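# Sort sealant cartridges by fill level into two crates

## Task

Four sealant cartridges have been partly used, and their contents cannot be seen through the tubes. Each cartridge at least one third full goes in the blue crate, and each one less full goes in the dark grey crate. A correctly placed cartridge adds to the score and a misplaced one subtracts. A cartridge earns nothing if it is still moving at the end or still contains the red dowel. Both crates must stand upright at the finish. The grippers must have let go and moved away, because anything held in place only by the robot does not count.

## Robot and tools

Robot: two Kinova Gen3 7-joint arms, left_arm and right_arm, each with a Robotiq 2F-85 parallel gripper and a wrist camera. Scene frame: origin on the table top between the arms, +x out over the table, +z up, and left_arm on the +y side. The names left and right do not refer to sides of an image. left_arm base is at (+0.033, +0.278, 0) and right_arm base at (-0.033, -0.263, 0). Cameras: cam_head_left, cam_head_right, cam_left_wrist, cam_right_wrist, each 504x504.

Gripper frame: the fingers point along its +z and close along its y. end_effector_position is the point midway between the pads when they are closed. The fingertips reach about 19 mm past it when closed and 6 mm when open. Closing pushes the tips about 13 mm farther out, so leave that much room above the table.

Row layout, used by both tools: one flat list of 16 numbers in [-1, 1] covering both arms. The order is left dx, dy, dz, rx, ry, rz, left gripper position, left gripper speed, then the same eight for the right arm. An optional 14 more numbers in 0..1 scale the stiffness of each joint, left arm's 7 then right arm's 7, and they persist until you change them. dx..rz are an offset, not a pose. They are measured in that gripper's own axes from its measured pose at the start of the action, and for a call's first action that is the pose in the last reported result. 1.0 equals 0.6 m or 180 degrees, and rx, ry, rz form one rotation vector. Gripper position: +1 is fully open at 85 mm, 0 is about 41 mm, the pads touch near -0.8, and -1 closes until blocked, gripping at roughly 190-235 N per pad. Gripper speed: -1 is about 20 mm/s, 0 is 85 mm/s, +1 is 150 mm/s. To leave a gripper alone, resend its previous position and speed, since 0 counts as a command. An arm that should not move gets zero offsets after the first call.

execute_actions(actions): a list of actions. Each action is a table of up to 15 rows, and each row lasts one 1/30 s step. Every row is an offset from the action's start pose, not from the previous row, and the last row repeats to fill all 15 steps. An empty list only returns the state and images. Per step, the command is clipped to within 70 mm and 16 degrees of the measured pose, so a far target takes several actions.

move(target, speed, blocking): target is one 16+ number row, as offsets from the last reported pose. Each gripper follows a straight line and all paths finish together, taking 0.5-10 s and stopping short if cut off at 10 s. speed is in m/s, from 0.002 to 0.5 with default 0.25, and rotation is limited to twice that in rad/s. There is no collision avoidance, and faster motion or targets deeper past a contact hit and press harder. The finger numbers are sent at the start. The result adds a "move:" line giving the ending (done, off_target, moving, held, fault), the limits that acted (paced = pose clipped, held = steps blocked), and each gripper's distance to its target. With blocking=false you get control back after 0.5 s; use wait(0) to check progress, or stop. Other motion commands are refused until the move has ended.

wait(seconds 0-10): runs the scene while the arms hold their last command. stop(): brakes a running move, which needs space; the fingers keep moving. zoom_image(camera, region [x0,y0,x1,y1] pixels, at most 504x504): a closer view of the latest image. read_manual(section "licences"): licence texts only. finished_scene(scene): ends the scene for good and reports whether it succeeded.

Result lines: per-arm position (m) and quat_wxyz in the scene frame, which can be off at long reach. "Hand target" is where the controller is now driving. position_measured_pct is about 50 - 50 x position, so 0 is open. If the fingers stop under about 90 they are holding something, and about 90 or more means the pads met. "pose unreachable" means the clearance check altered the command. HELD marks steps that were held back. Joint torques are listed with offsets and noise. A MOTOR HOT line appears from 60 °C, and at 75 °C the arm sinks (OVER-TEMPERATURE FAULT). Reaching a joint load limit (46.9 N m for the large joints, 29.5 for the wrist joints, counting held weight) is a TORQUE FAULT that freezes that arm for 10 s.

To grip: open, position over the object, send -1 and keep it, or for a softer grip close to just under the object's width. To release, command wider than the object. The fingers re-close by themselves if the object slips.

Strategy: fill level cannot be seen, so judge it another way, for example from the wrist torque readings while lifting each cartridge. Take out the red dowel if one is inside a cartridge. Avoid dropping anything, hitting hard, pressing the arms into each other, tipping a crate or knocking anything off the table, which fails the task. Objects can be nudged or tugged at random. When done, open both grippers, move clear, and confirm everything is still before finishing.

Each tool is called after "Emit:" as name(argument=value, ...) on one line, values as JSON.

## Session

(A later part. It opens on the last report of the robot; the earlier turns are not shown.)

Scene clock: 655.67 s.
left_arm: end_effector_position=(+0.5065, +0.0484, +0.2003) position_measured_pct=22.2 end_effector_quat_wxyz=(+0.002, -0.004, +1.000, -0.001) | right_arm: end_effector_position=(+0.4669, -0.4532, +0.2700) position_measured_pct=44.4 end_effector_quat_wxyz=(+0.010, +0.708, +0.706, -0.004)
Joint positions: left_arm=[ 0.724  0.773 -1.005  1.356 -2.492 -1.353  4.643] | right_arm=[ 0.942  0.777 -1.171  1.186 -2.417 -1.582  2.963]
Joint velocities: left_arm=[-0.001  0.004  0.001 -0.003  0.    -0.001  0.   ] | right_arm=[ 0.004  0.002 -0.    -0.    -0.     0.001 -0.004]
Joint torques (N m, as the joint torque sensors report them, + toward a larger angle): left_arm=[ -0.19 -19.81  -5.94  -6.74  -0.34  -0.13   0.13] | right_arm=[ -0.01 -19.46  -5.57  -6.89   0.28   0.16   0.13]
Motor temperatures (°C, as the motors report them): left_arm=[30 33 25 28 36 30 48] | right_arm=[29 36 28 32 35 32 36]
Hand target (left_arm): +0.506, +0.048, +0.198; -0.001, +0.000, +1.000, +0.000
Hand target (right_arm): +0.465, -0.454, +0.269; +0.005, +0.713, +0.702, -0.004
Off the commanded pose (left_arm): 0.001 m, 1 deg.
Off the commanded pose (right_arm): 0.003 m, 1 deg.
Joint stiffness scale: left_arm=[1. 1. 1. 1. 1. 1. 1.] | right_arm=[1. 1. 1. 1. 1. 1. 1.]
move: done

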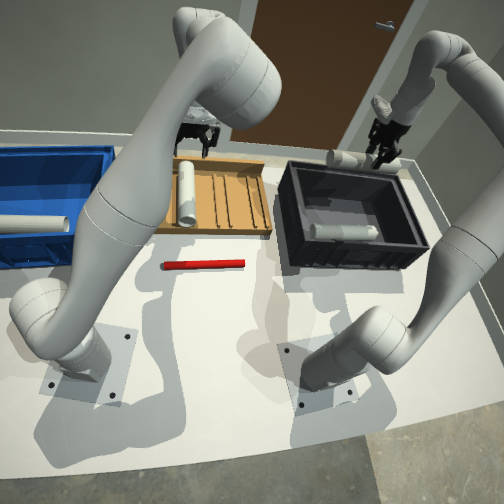

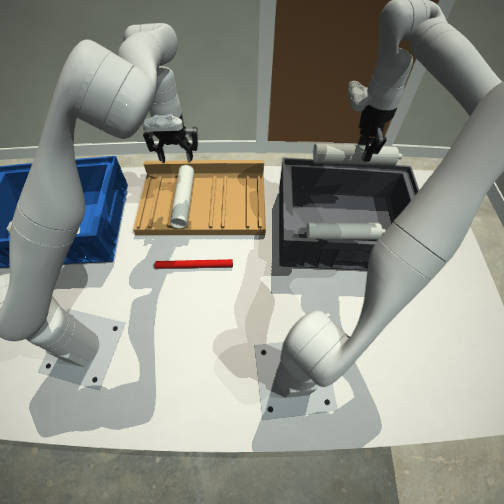

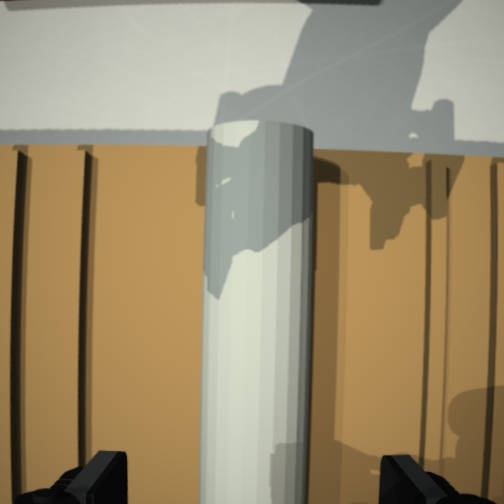

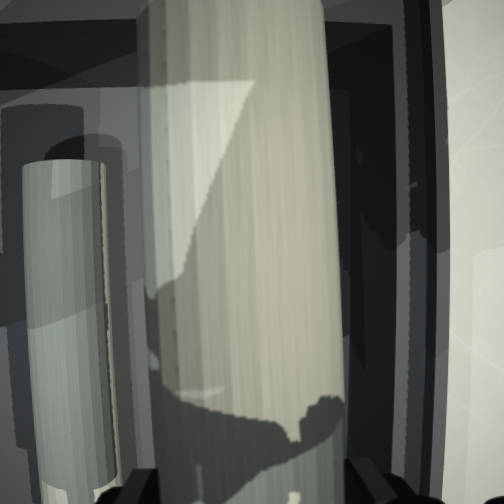

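Emit:
move(target=[0, 0, 0.206, 0, 0, 0, 0.55, 1, 0, -0.004, 0.345, 0, 0, 0, 0.1, 0.5], speed=0.2)

Emit:
execute_actions(actions=[[[0,0,0,0,0,0,0.08,0.5,0,0,-0.004,0,0,0,0.5,1]]])

Emit:
move(target=[0, 0, -0.31, 0, 0, 0, 0.08, 0.5, 0, 0, -0.34, 0, 0, 0, 0.5, 1], speed=0.25)

Scene clock: 665.80 s.
left_arm: end_effector_position=(+0.5079, +0.0493, +0.0801) position_measured_pct=22.2 end_effector_quat_wxyz=(+0.003, -0.004, +1.000, +0.001) | right_arm: end_effector_position=(+0.4662, -0.4574, +0.0659) position_measured_pct=44.4 end_effector_quat_wxyz=(+0.009, +0.709, +0.706, -0.004)
Joint positions: left_arm=[ 0.691  0.912 -0.895  1.508 -2.378 -1.091  4.552] | right_arm=[ 0.938  0.997 -1.008  1.491 -2.231 -1.154  2.802]
Joint velocities: left_arm=[-0.003  0.001  0.002 -0.    -0.     0.002  0.   ] | right_arm=[-0.003  0.003  0.002  0.001  0.001  0.001  0.001]
Joint torques (N m, as the joint torque sensors report them, + toward a larger angle): left_arm=[  0.33 -20.71  -6.32  -5.87  -0.2   -0.06   0.29] | right_arm=[  0.75 -20.8   -6.98  -5.9    0.25   0.32   0.38]
Motor temperatures (°C, as the motors report them): left_arm=[30 33 25 28 36 30 48] | right_arm=[29 36 28 33 35 32 36]
Hand target (left_arm): +0.507, +0.049, +0.077; +0.002, -0.004, +1.000, -0.000
Hand target (right_arm): +0.466, -0.458, +0.063; +0.010, +0.708, +0.706, -0.005
Off the commanded pose (left_arm): 0.004 m, 0 deg.
Off the commanded pose (right_arm): 0.003 m, 0 deg.
Joint stiffness scale: left_arm=[1. 1. 1. 1. 1. 1. 1.] | right_arm=[1. 1. 1. 1. 1. 1. 1.]
move: off_target (left_arm)

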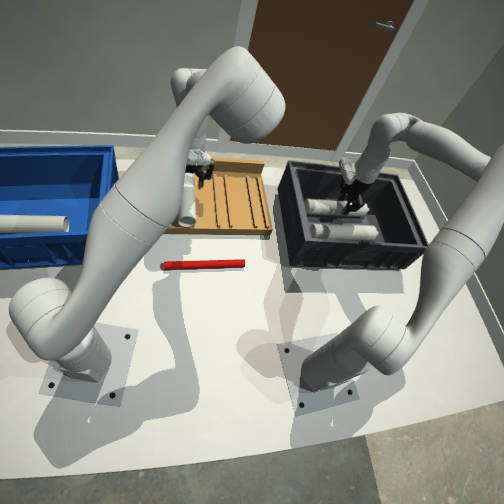

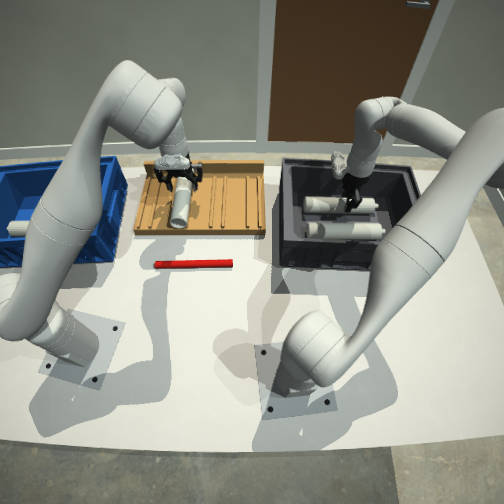

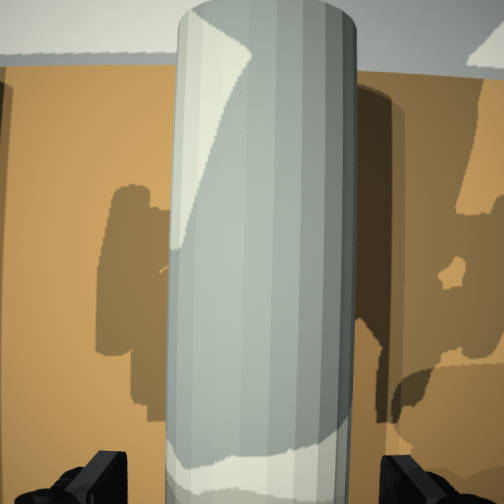

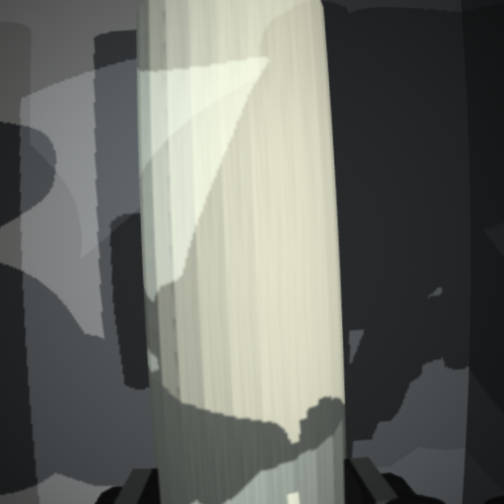

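Scene clock: 666.30 s.
left_arm: end_effector_position=(+0.5081, +0.0499, +0.0804) position_measured_pct=44.0 end_effector_quat_wxyz=(+0.003, -0.004, +1.000, +0.002) | right_arm: end_effector_position=(+0.4663, -0.4574, +0.0662) position_measured_pct=25.0 end_effector_quat_wxyz=(+0.009, +0.709, +0.706, -0.004)
Joint positions: left_arm=[ 0.69   0.912 -0.896  1.508 -2.378 -1.091  4.552] | right_arm=[ 0.938  0.997 -1.008  1.491 -2.231 -1.154  2.802]
Joint velocities: left_arm=[-0.001 -0.001 -0.001 -0.    -0.    -0.001 -0.   ] | right_arm=[ 0.    -0.001  0.    -0.001 -0.001  0.    -0.001]
Joint torques (N m, as the joint torque sensors report them, + toward a larger angle): left_arm=[  1.71 -17.7   -2.85  -6.93   1.6    0.94   0.01] | right_arm=[  0.12 -19.97  -6.11  -4.96   0.08   0.2    0.31]
Motor temperatures (°C, as the motors report them): left_arm=[30 33 25 28 36 30 48] | right_arm=[29 36 28 33 35 32 36]
Hand target (left_arm): +0.508, +0.049, +0.080; +0.003, -0.004, +1.000, +0.001
Hand target (right_arm): +0.466, -0.457, +0.068; +0.009, +0.709, +0.706, -0.004
Off the commanded pose (left_arm): 0.001 m, 0 deg.
Off the commanded pose (right_arm): 0.002 m, 0 deg.
Joint stiffness scale: left_arm=[1. 1. 1. 1. 1. 1. 1.] | right_arm=[1. 1. 1. 1. 1. 1. 1.]
Step readings (end_effector_position):
0: left_arm (+0.5079, +0.0493, +0.0801) | right_arm (+0.4662, -0.4574, +0.0659)
1: left_arm (+0.5079, +0.0493, +0.0801) | right_arm (+0.4662, -0.4574, +0.0659)
2: left_arm (+0.5079, +0.0493, +0.0801) | right_arm (+0.4662, -0.4574, +0.0660)
4: left_arm (+0.5079, +0.0493, +0.0801) | right_arm (+0.4663, -0.4574, +0.0662)
8: left_arm (+0.5081, +0.0499, +0.0802) | right_arm (+0.4663, -0.4574, +0.0662)
15: end_effector_position above

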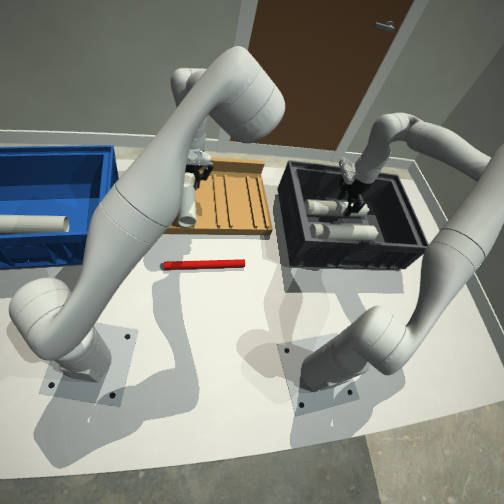

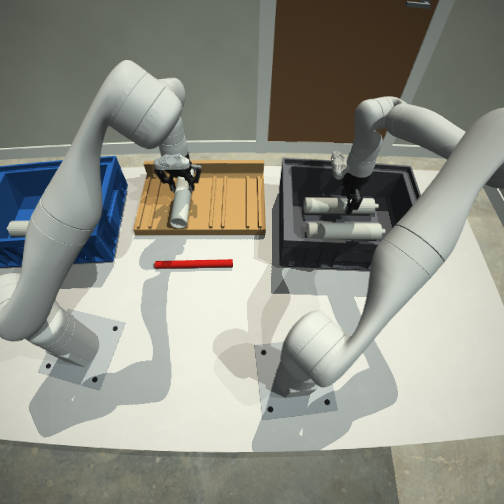

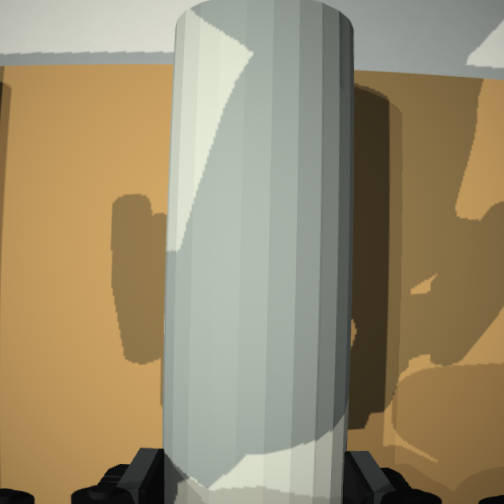

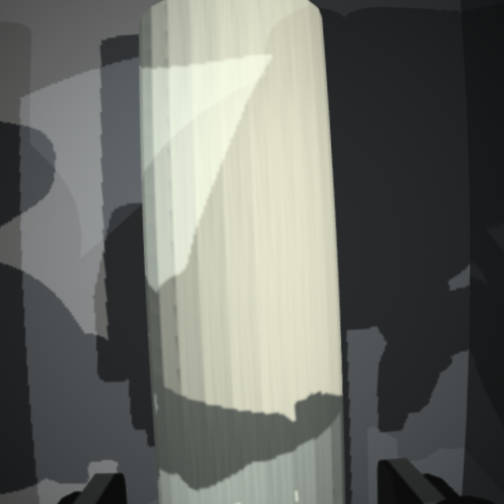

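Scene clock: 667.63 s.
left_arm: end_effector_position=(+0.5058, +0.0452, +0.2629) position_measured_pct=44.0 end_effector_quat_wxyz=(+0.002, -0.000, +1.000, -0.001) | right_arm: end_effector_position=(+0.4641, -0.4571, +0.2673) position_measured_pct=25.0 end_effector_quat_wxyz=(+0.010, +0.712, +0.703, -0.005)
Joint positions: left_arm=[ 0.718  0.717 -1.028  1.226 -2.54  -1.502  4.694] | right_arm=[ 0.952  0.774 -1.163  1.197 -2.423 -1.57   2.962]
Joint velocities: left_arm=[ 0.     0.    -0.005 -0.002 -0.    -0.002 -0.   ] | right_arm=[-0.     0.    -0.003 -0.003  0.    -0.001 -0.002]
Joint torques (N m, as the joint torque sensors report them, + toward a larger angle): left_arm=[ -0.06 -21.83  -6.14  -9.08  -0.14  -0.11   0.26] | right_arm=[  0.9  -18.25  -4.93  -6.88   0.21   0.13   0.12]
Motor temperatures (°C, as the motors report them): left_arm=[30 33 25 28 36 30 48] | right_arm=[29 36 28 33 35 32 36]
Hand target (left_arm): +0.507, +0.049, +0.266; +0.003, -0.004, +1.000, +0.001
Hand target (right_arm): +0.464, -0.454, +0.270; +0.009, +0.709, +0.706, -0.003
Off the commanded pose (left_arm): 0.005 m, 1 deg.
Off the commanded pose (right_arm): 0.005 m, 1 deg.
Joint stiffness scale: left_arm=[1. 1. 1. 1. 1. 1. 1.] | right_arm=[1. 1. 1. 1. 1. 1. 1.]
move: off_target (left_arm, right_arm)

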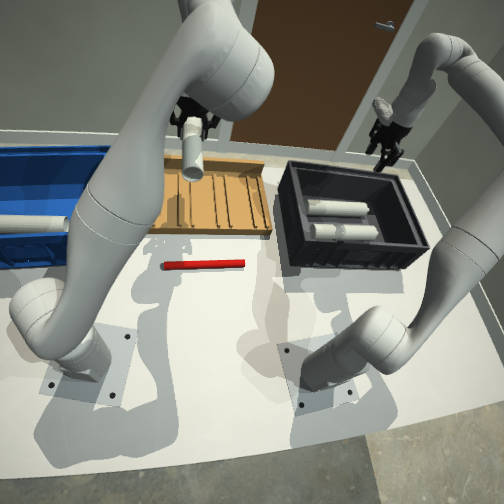

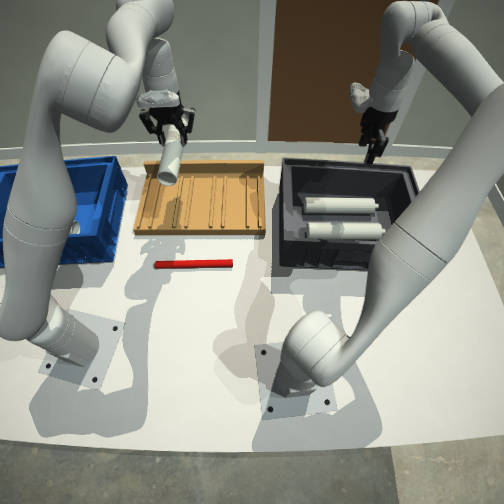

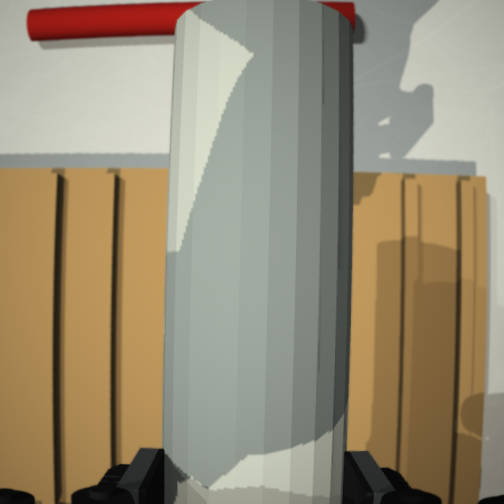

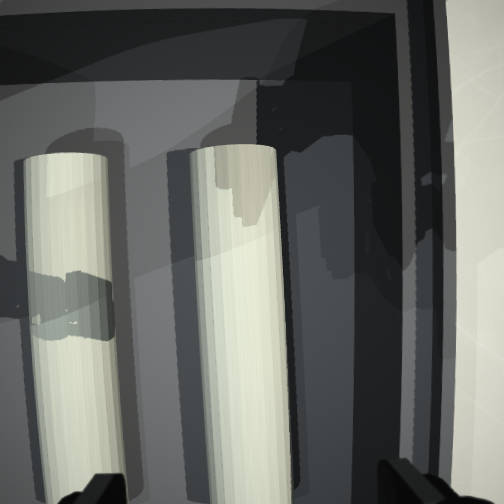

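Emit:
move(target=[0.052, 0.742, -0.003, 0, 0, -0.5, 0.08, 0.5, 0, 0, 0, 0, 0, 0, 0.5, 1], speed=0.3)

Scene clock: 678.53 s.
left_arm: end_effector_position=(+0.4732, +0.4923, +0.2671) position_measured_pct=44.0 end_effector_quat_wxyz=(-0.005, +0.706, -0.708, -0.001) | right_arm: end_effector_position=(+0.4641, -0.4570, +0.2674) position_measured_pct=25.0 end_effector_quat_wxyz=(+0.010, +0.712, +0.703, -0.005)
Joint positions: left_arm=[-0.035  0.751 -1.317  1.365 -2.419 -1.544  5.203] | right_arm=[ 0.952  0.774 -1.163  1.197 -2.423 -1.57   2.962]
Joint velocities: left_arm=[-0.007  0.001  0.006 -0.001 -0.    -0.     0.003] | right_arm=[-0.    -0.     0.    -0.    -0.001  0.001  0.002]
Joint torques (N m, as the joint torque sensors report them, + toward a larger angle): left_arm=[ -0.23 -19.72  -7.33  -7.67  -0.36   0.15   0.22] | right_arm=[ -0.04 -18.52  -5.7   -6.66   0.02   0.21   0.25]
Motor temperatures (°C, as the motors report them): left_arm=[30 33 25 28 36 30 48] | right_arm=[29 36 28 33 35 32 36]
Hand target (left_arm): +0.476, +0.490, +0.266; -0.002, +0.707, -0.707, +0.003
Hand target (right_arm): +0.464, -0.457, +0.267; +0.010, +0.712, +0.703, -0.005
Off the commanded pose (left_arm): 0.004 m, 1 deg.
Off the commanded pose (right_arm): 0.000 m, 0 deg.
Joint stiffness scale: left_arm=[1. 1. 1. 1. 1. 1. 1.] | right_arm=[1. 1. 1. 1. 1. 1. 1.]
move: off_target (left_arm)

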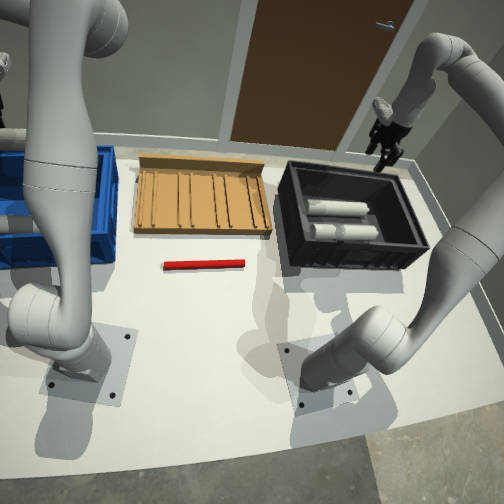

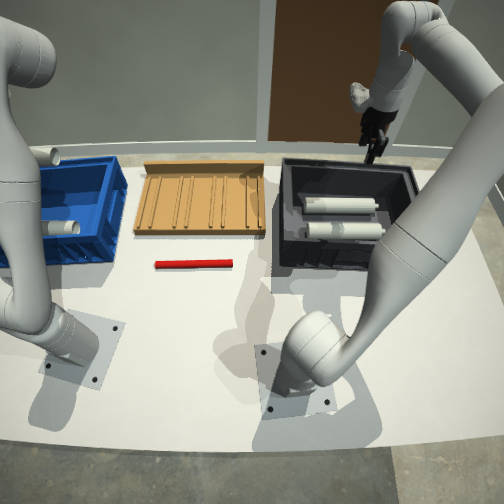

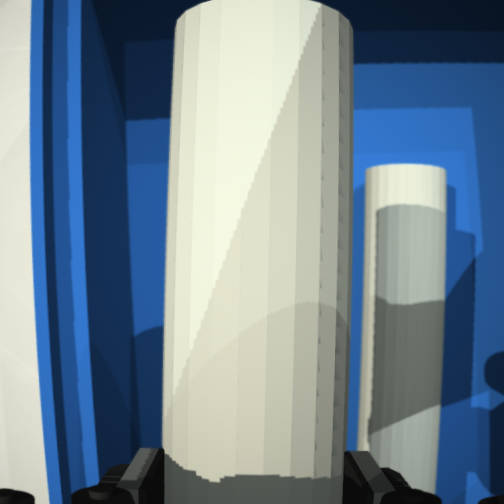

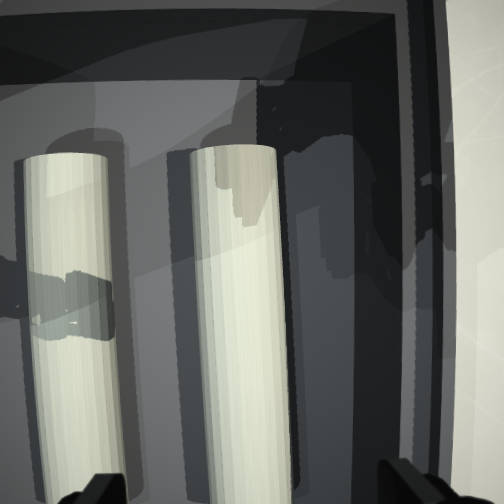

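Emit:
move(target=[0, -0.012, 0.348, 0, 0, 0, 0.08, 0.5, 0, 0, 0, 0, 0, 0, 0.5, 1], speed=0.2)

Emit:
execute_actions(actions=[[[0,0,-0.004,0,0,0,0.5,1,0,0,0,0,0,0,0.5,1]]])

Emit:
move(target=[0, 0, -0.35, 0, 0, 0, 0.5, 1, 0, 0, 0, 0, 0, 0, 0.5, 1], speed=0.25)

Scene clock: 688.67 s.
left_arm: end_effector_position=(+0.4809, +0.4946, +0.0626) position_measured_pct=44.0 end_effector_quat_wxyz=(-0.005, +0.706, -0.708, -0.002) | right_arm: end_effector_position=(+0.4641, -0.4570, +0.2674) position_measured_pct=25.0 end_effector_quat_wxyz=(+0.010, +0.712, +0.703, -0.005)
Joint positions: left_arm=[-0.094  0.994 -1.097  1.634 -2.179 -1.13   5.037] | right_arm=[ 0.952  0.774 -1.163  1.197 -2.423 -1.57   2.962]
Joint velocities: left_arm=[-0.003 -0.001  0.003 -0.     0.    -0.    -0.   ] | right_arm=[-0.     0.    -0.     0.     0.    -0.001 -0.   ]
Joint torques (N m, as the joint torque sensors report them, + toward a larger angle): left_arm=[ -0.6  -17.62  -6.65  -4.17  -0.36   0.39   0.16] | right_arm=[  0.33 -18.79  -5.16  -7.09   0.01   0.4    0.01]
Motor temperatures (°C, as the motors report them): left_arm=[30 33 25 28 36 30 48] | right_arm=[29 36 28 33 35 32 36]
Hand target (left_arm): +0.481, +0.495, +0.059; -0.005, +0.706, -0.708, -0.001
Hand target (right_arm): +0.464, -0.457, +0.267; +0.010, +0.712, +0.703, -0.005
Off the commanded pose (left_arm): 0.004 m, 0 deg.
Off the commanded pose (right_arm): 0.000 m, 0 deg.
Joint stiffness scale: left_arm=[1. 1. 1. 1. 1. 1. 1.] | right_arm=[1. 1. 1. 1. 1. 1. 1.]
move: off_target (left_arm)

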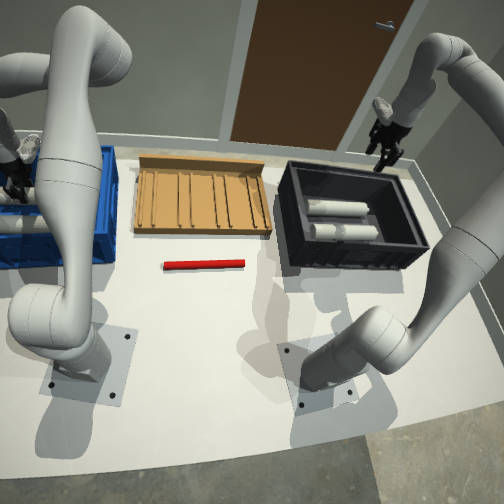

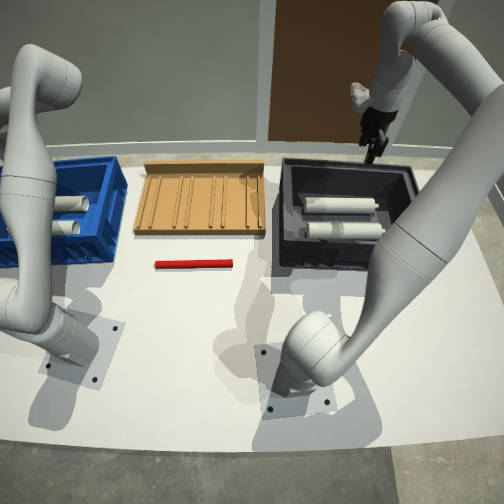

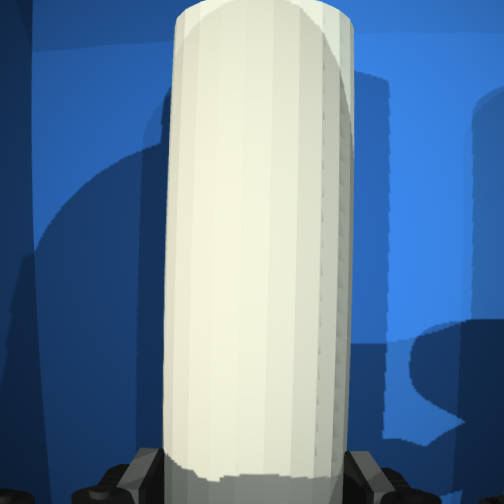

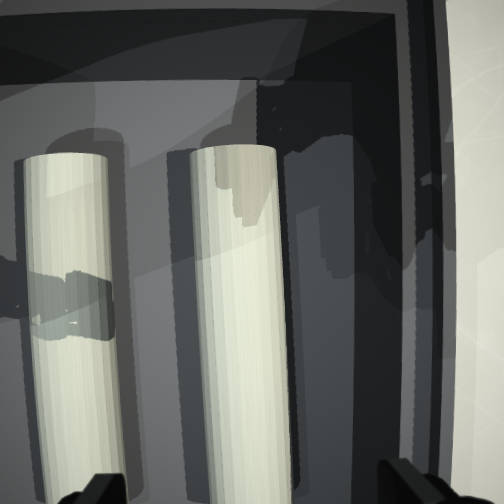

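Scene clock: 689.17 s.
left_arm: end_effector_position=(+0.4808, +0.4943, +0.0627) position_measured_pct=25.0 end_effector_quat_wxyz=(-0.005, +0.706, -0.708, -0.002) | right_arm: end_effector_position=(+0.4641, -0.4570, +0.2674) position_measured_pct=25.0 end_effector_quat_wxyz=(+0.010, +0.712, +0.703, -0.005)
Joint positions: left_arm=[-0.094  0.994 -1.097  1.634 -2.179 -1.131  5.037] | right_arm=[ 0.952  0.774 -1.163  1.197 -2.423 -1.57   2.962]
Joint velocities: left_arm=[-0.001  0.     0.     0.    -0.     0.001  0.   ] | right_arm=[-0.001  0.    -0.    -0.     0.002 -0.001 -0.001]
Joint torques (N m, as the joint torque sensors report them, + toward a larger angle): left_arm=[  0.32 -20.55  -7.27  -6.08   0.47   0.32   0.2 ] | right_arm=[  0.63 -18.98  -5.08  -6.71   0.16   0.32  -0.11]
Motor temperatures (°C, as the motors report them): left_arm=[30 33 25 28 36 30 48] | right_arm=[29 36 28 33 35 32 36]
Hand target (left_arm): +0.481, +0.495, +0.065; -0.005, +0.706, -0.708, -0.002
Hand target (right_arm): +0.464, -0.457, +0.267; +0.010, +0.712, +0.703, -0.005
Off the commanded pose (left_arm): 0.002 m, 0 deg.
Off the commanded pose (right_arm): 0.000 m, 0 deg.
Joint stiffness scale: left_arm=[1. 1. 1. 1. 1. 1. 1.] | right_arm=[1. 1. 1. 1. 1. 1. 1.]
Step readings (end_effector_position):
0: left_arm (+0.4809, +0.4946, +0.0626) | right_arm (+0.4641, -0.4570, +0.2674)
1: left_arm (+0.4809, +0.4946, +0.0627) | right_arm (+0.4641, -0.4570, +0.2674)
2: left_arm (+0.4809, +0.4946, +0.0627) | right_arm (+0.4641, -0.4570, +0.2674)
4: left_arm (+0.4809, +0.4944, +0.0627) | right_arm (+0.4641, -0.4570, +0.2674)
8: left_arm (+0.4808, +0.4943, +0.0627) | right_arm (+0.4641, -0.4570, +0.2674)
15: end_effector_position above

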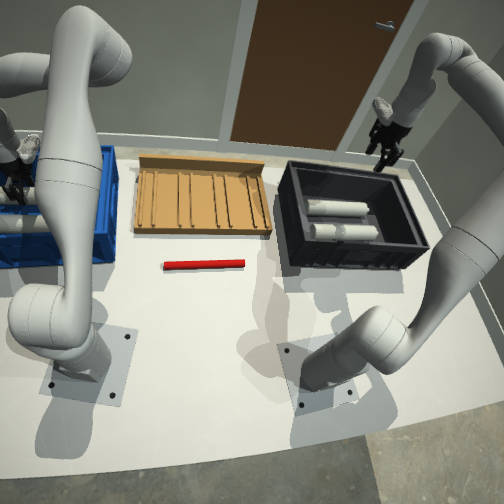

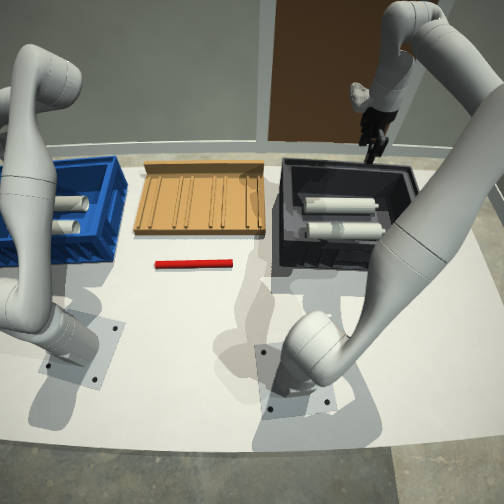

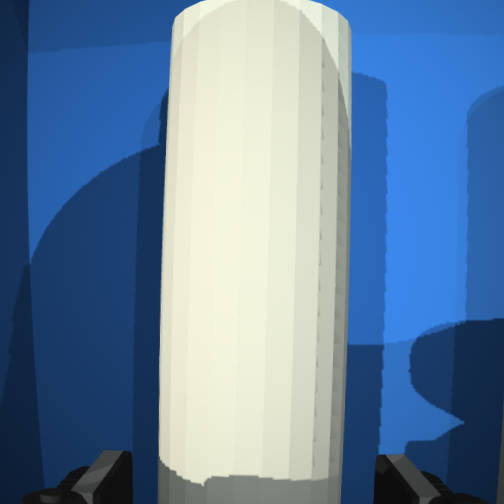

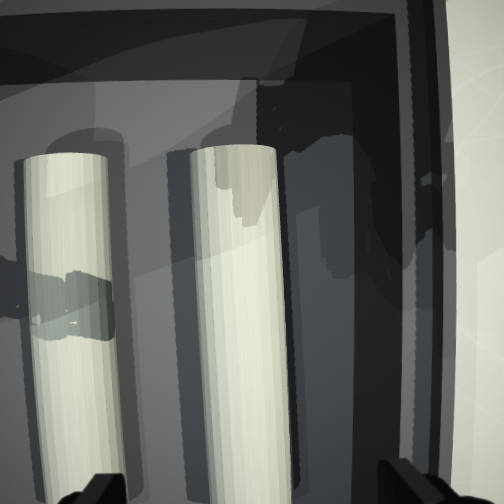

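Scene clock: 690.53 s.
left_arm: end_effector_position=(+0.4824, +0.4898, +0.2692) position_measured_pct=25.0 end_effector_quat_wxyz=(-0.004, +0.703, -0.711, +0.000) | right_arm: end_effector_position=(+0.4641, -0.4570, +0.2674) position_measured_pct=25.0 end_effector_quat_wxyz=(+0.010, +0.712, +0.703, -0.005)
Joint positions: left_arm=[-0.044  0.757 -1.3    1.332 -2.416 -1.558  5.221] | right_arm=[ 0.952  0.774 -1.163  1.197 -2.423 -1.57   2.962]
Joint velocities: left_arm=[ 0.    -0.    -0.005 -0.002 -0.    -0.002  0.   ] | right_arm=[ 0.001 -0.001 -0.     0.001  0.     0.001 -0.   ]
Joint torques (N m, as the joint torque sensors report them, + toward a larger angle): left_arm=[ -0.36 -17.82  -6.64  -6.73  -0.17   0.15   0.05] | right_arm=[  0.12 -18.55  -4.9   -6.67   0.26   0.28   0.18]
Motor temperatures (°C, as the motors report them): left_arm=[30 33 25 28 36 30 48] | right_arm=[29 36 28 33 35 32 36]
Hand target (left_arm): +0.480, +0.492, +0.272; -0.004, +0.706, -0.708, -0.001
Hand target (right_arm): +0.464, -0.457, +0.267; +0.010, +0.712, +0.703, -0.005
Off the commanded pose (left_arm): 0.005 m, 1 deg.
Off the commanded pose (right_arm): 0.000 m, 0 deg.
Joint stiffness scale: left_arm=[1. 1. 1. 1. 1. 1. 1.] | right_arm=[1. 1. 1. 1. 1. 1. 1.]
move: off_target (left_arm)

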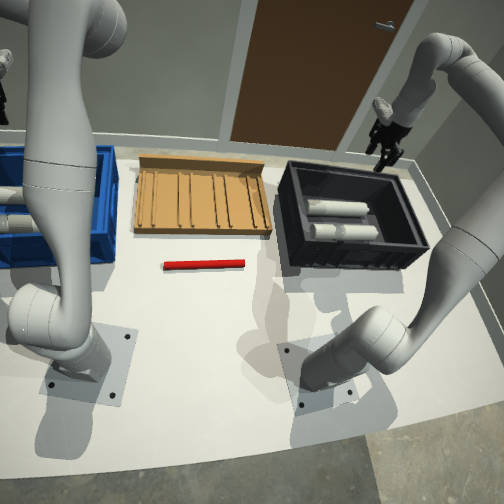

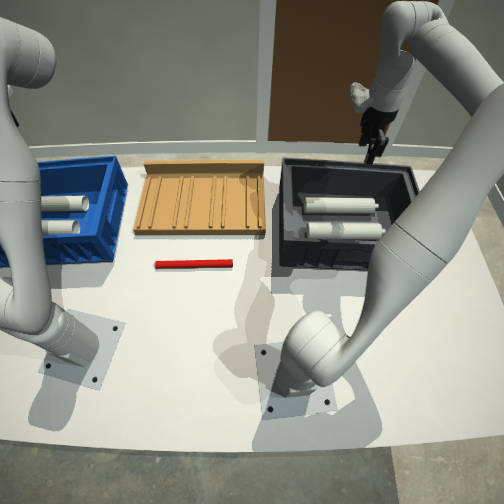

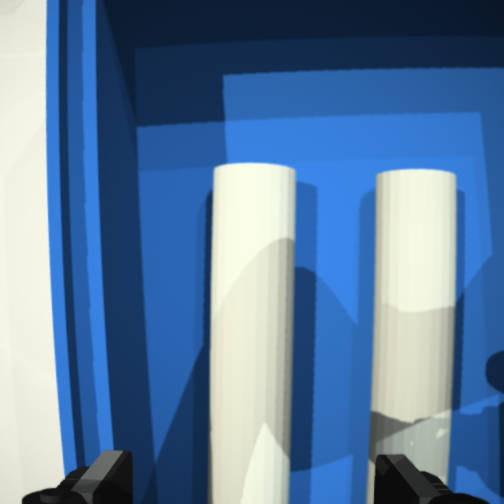

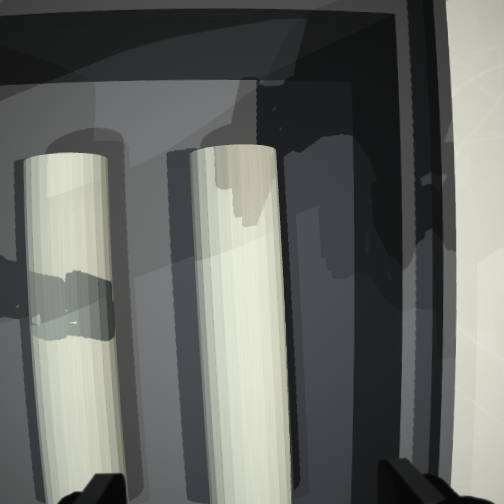

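Emit:
finished_scene(scene=1)

The scene is finished: the task was done.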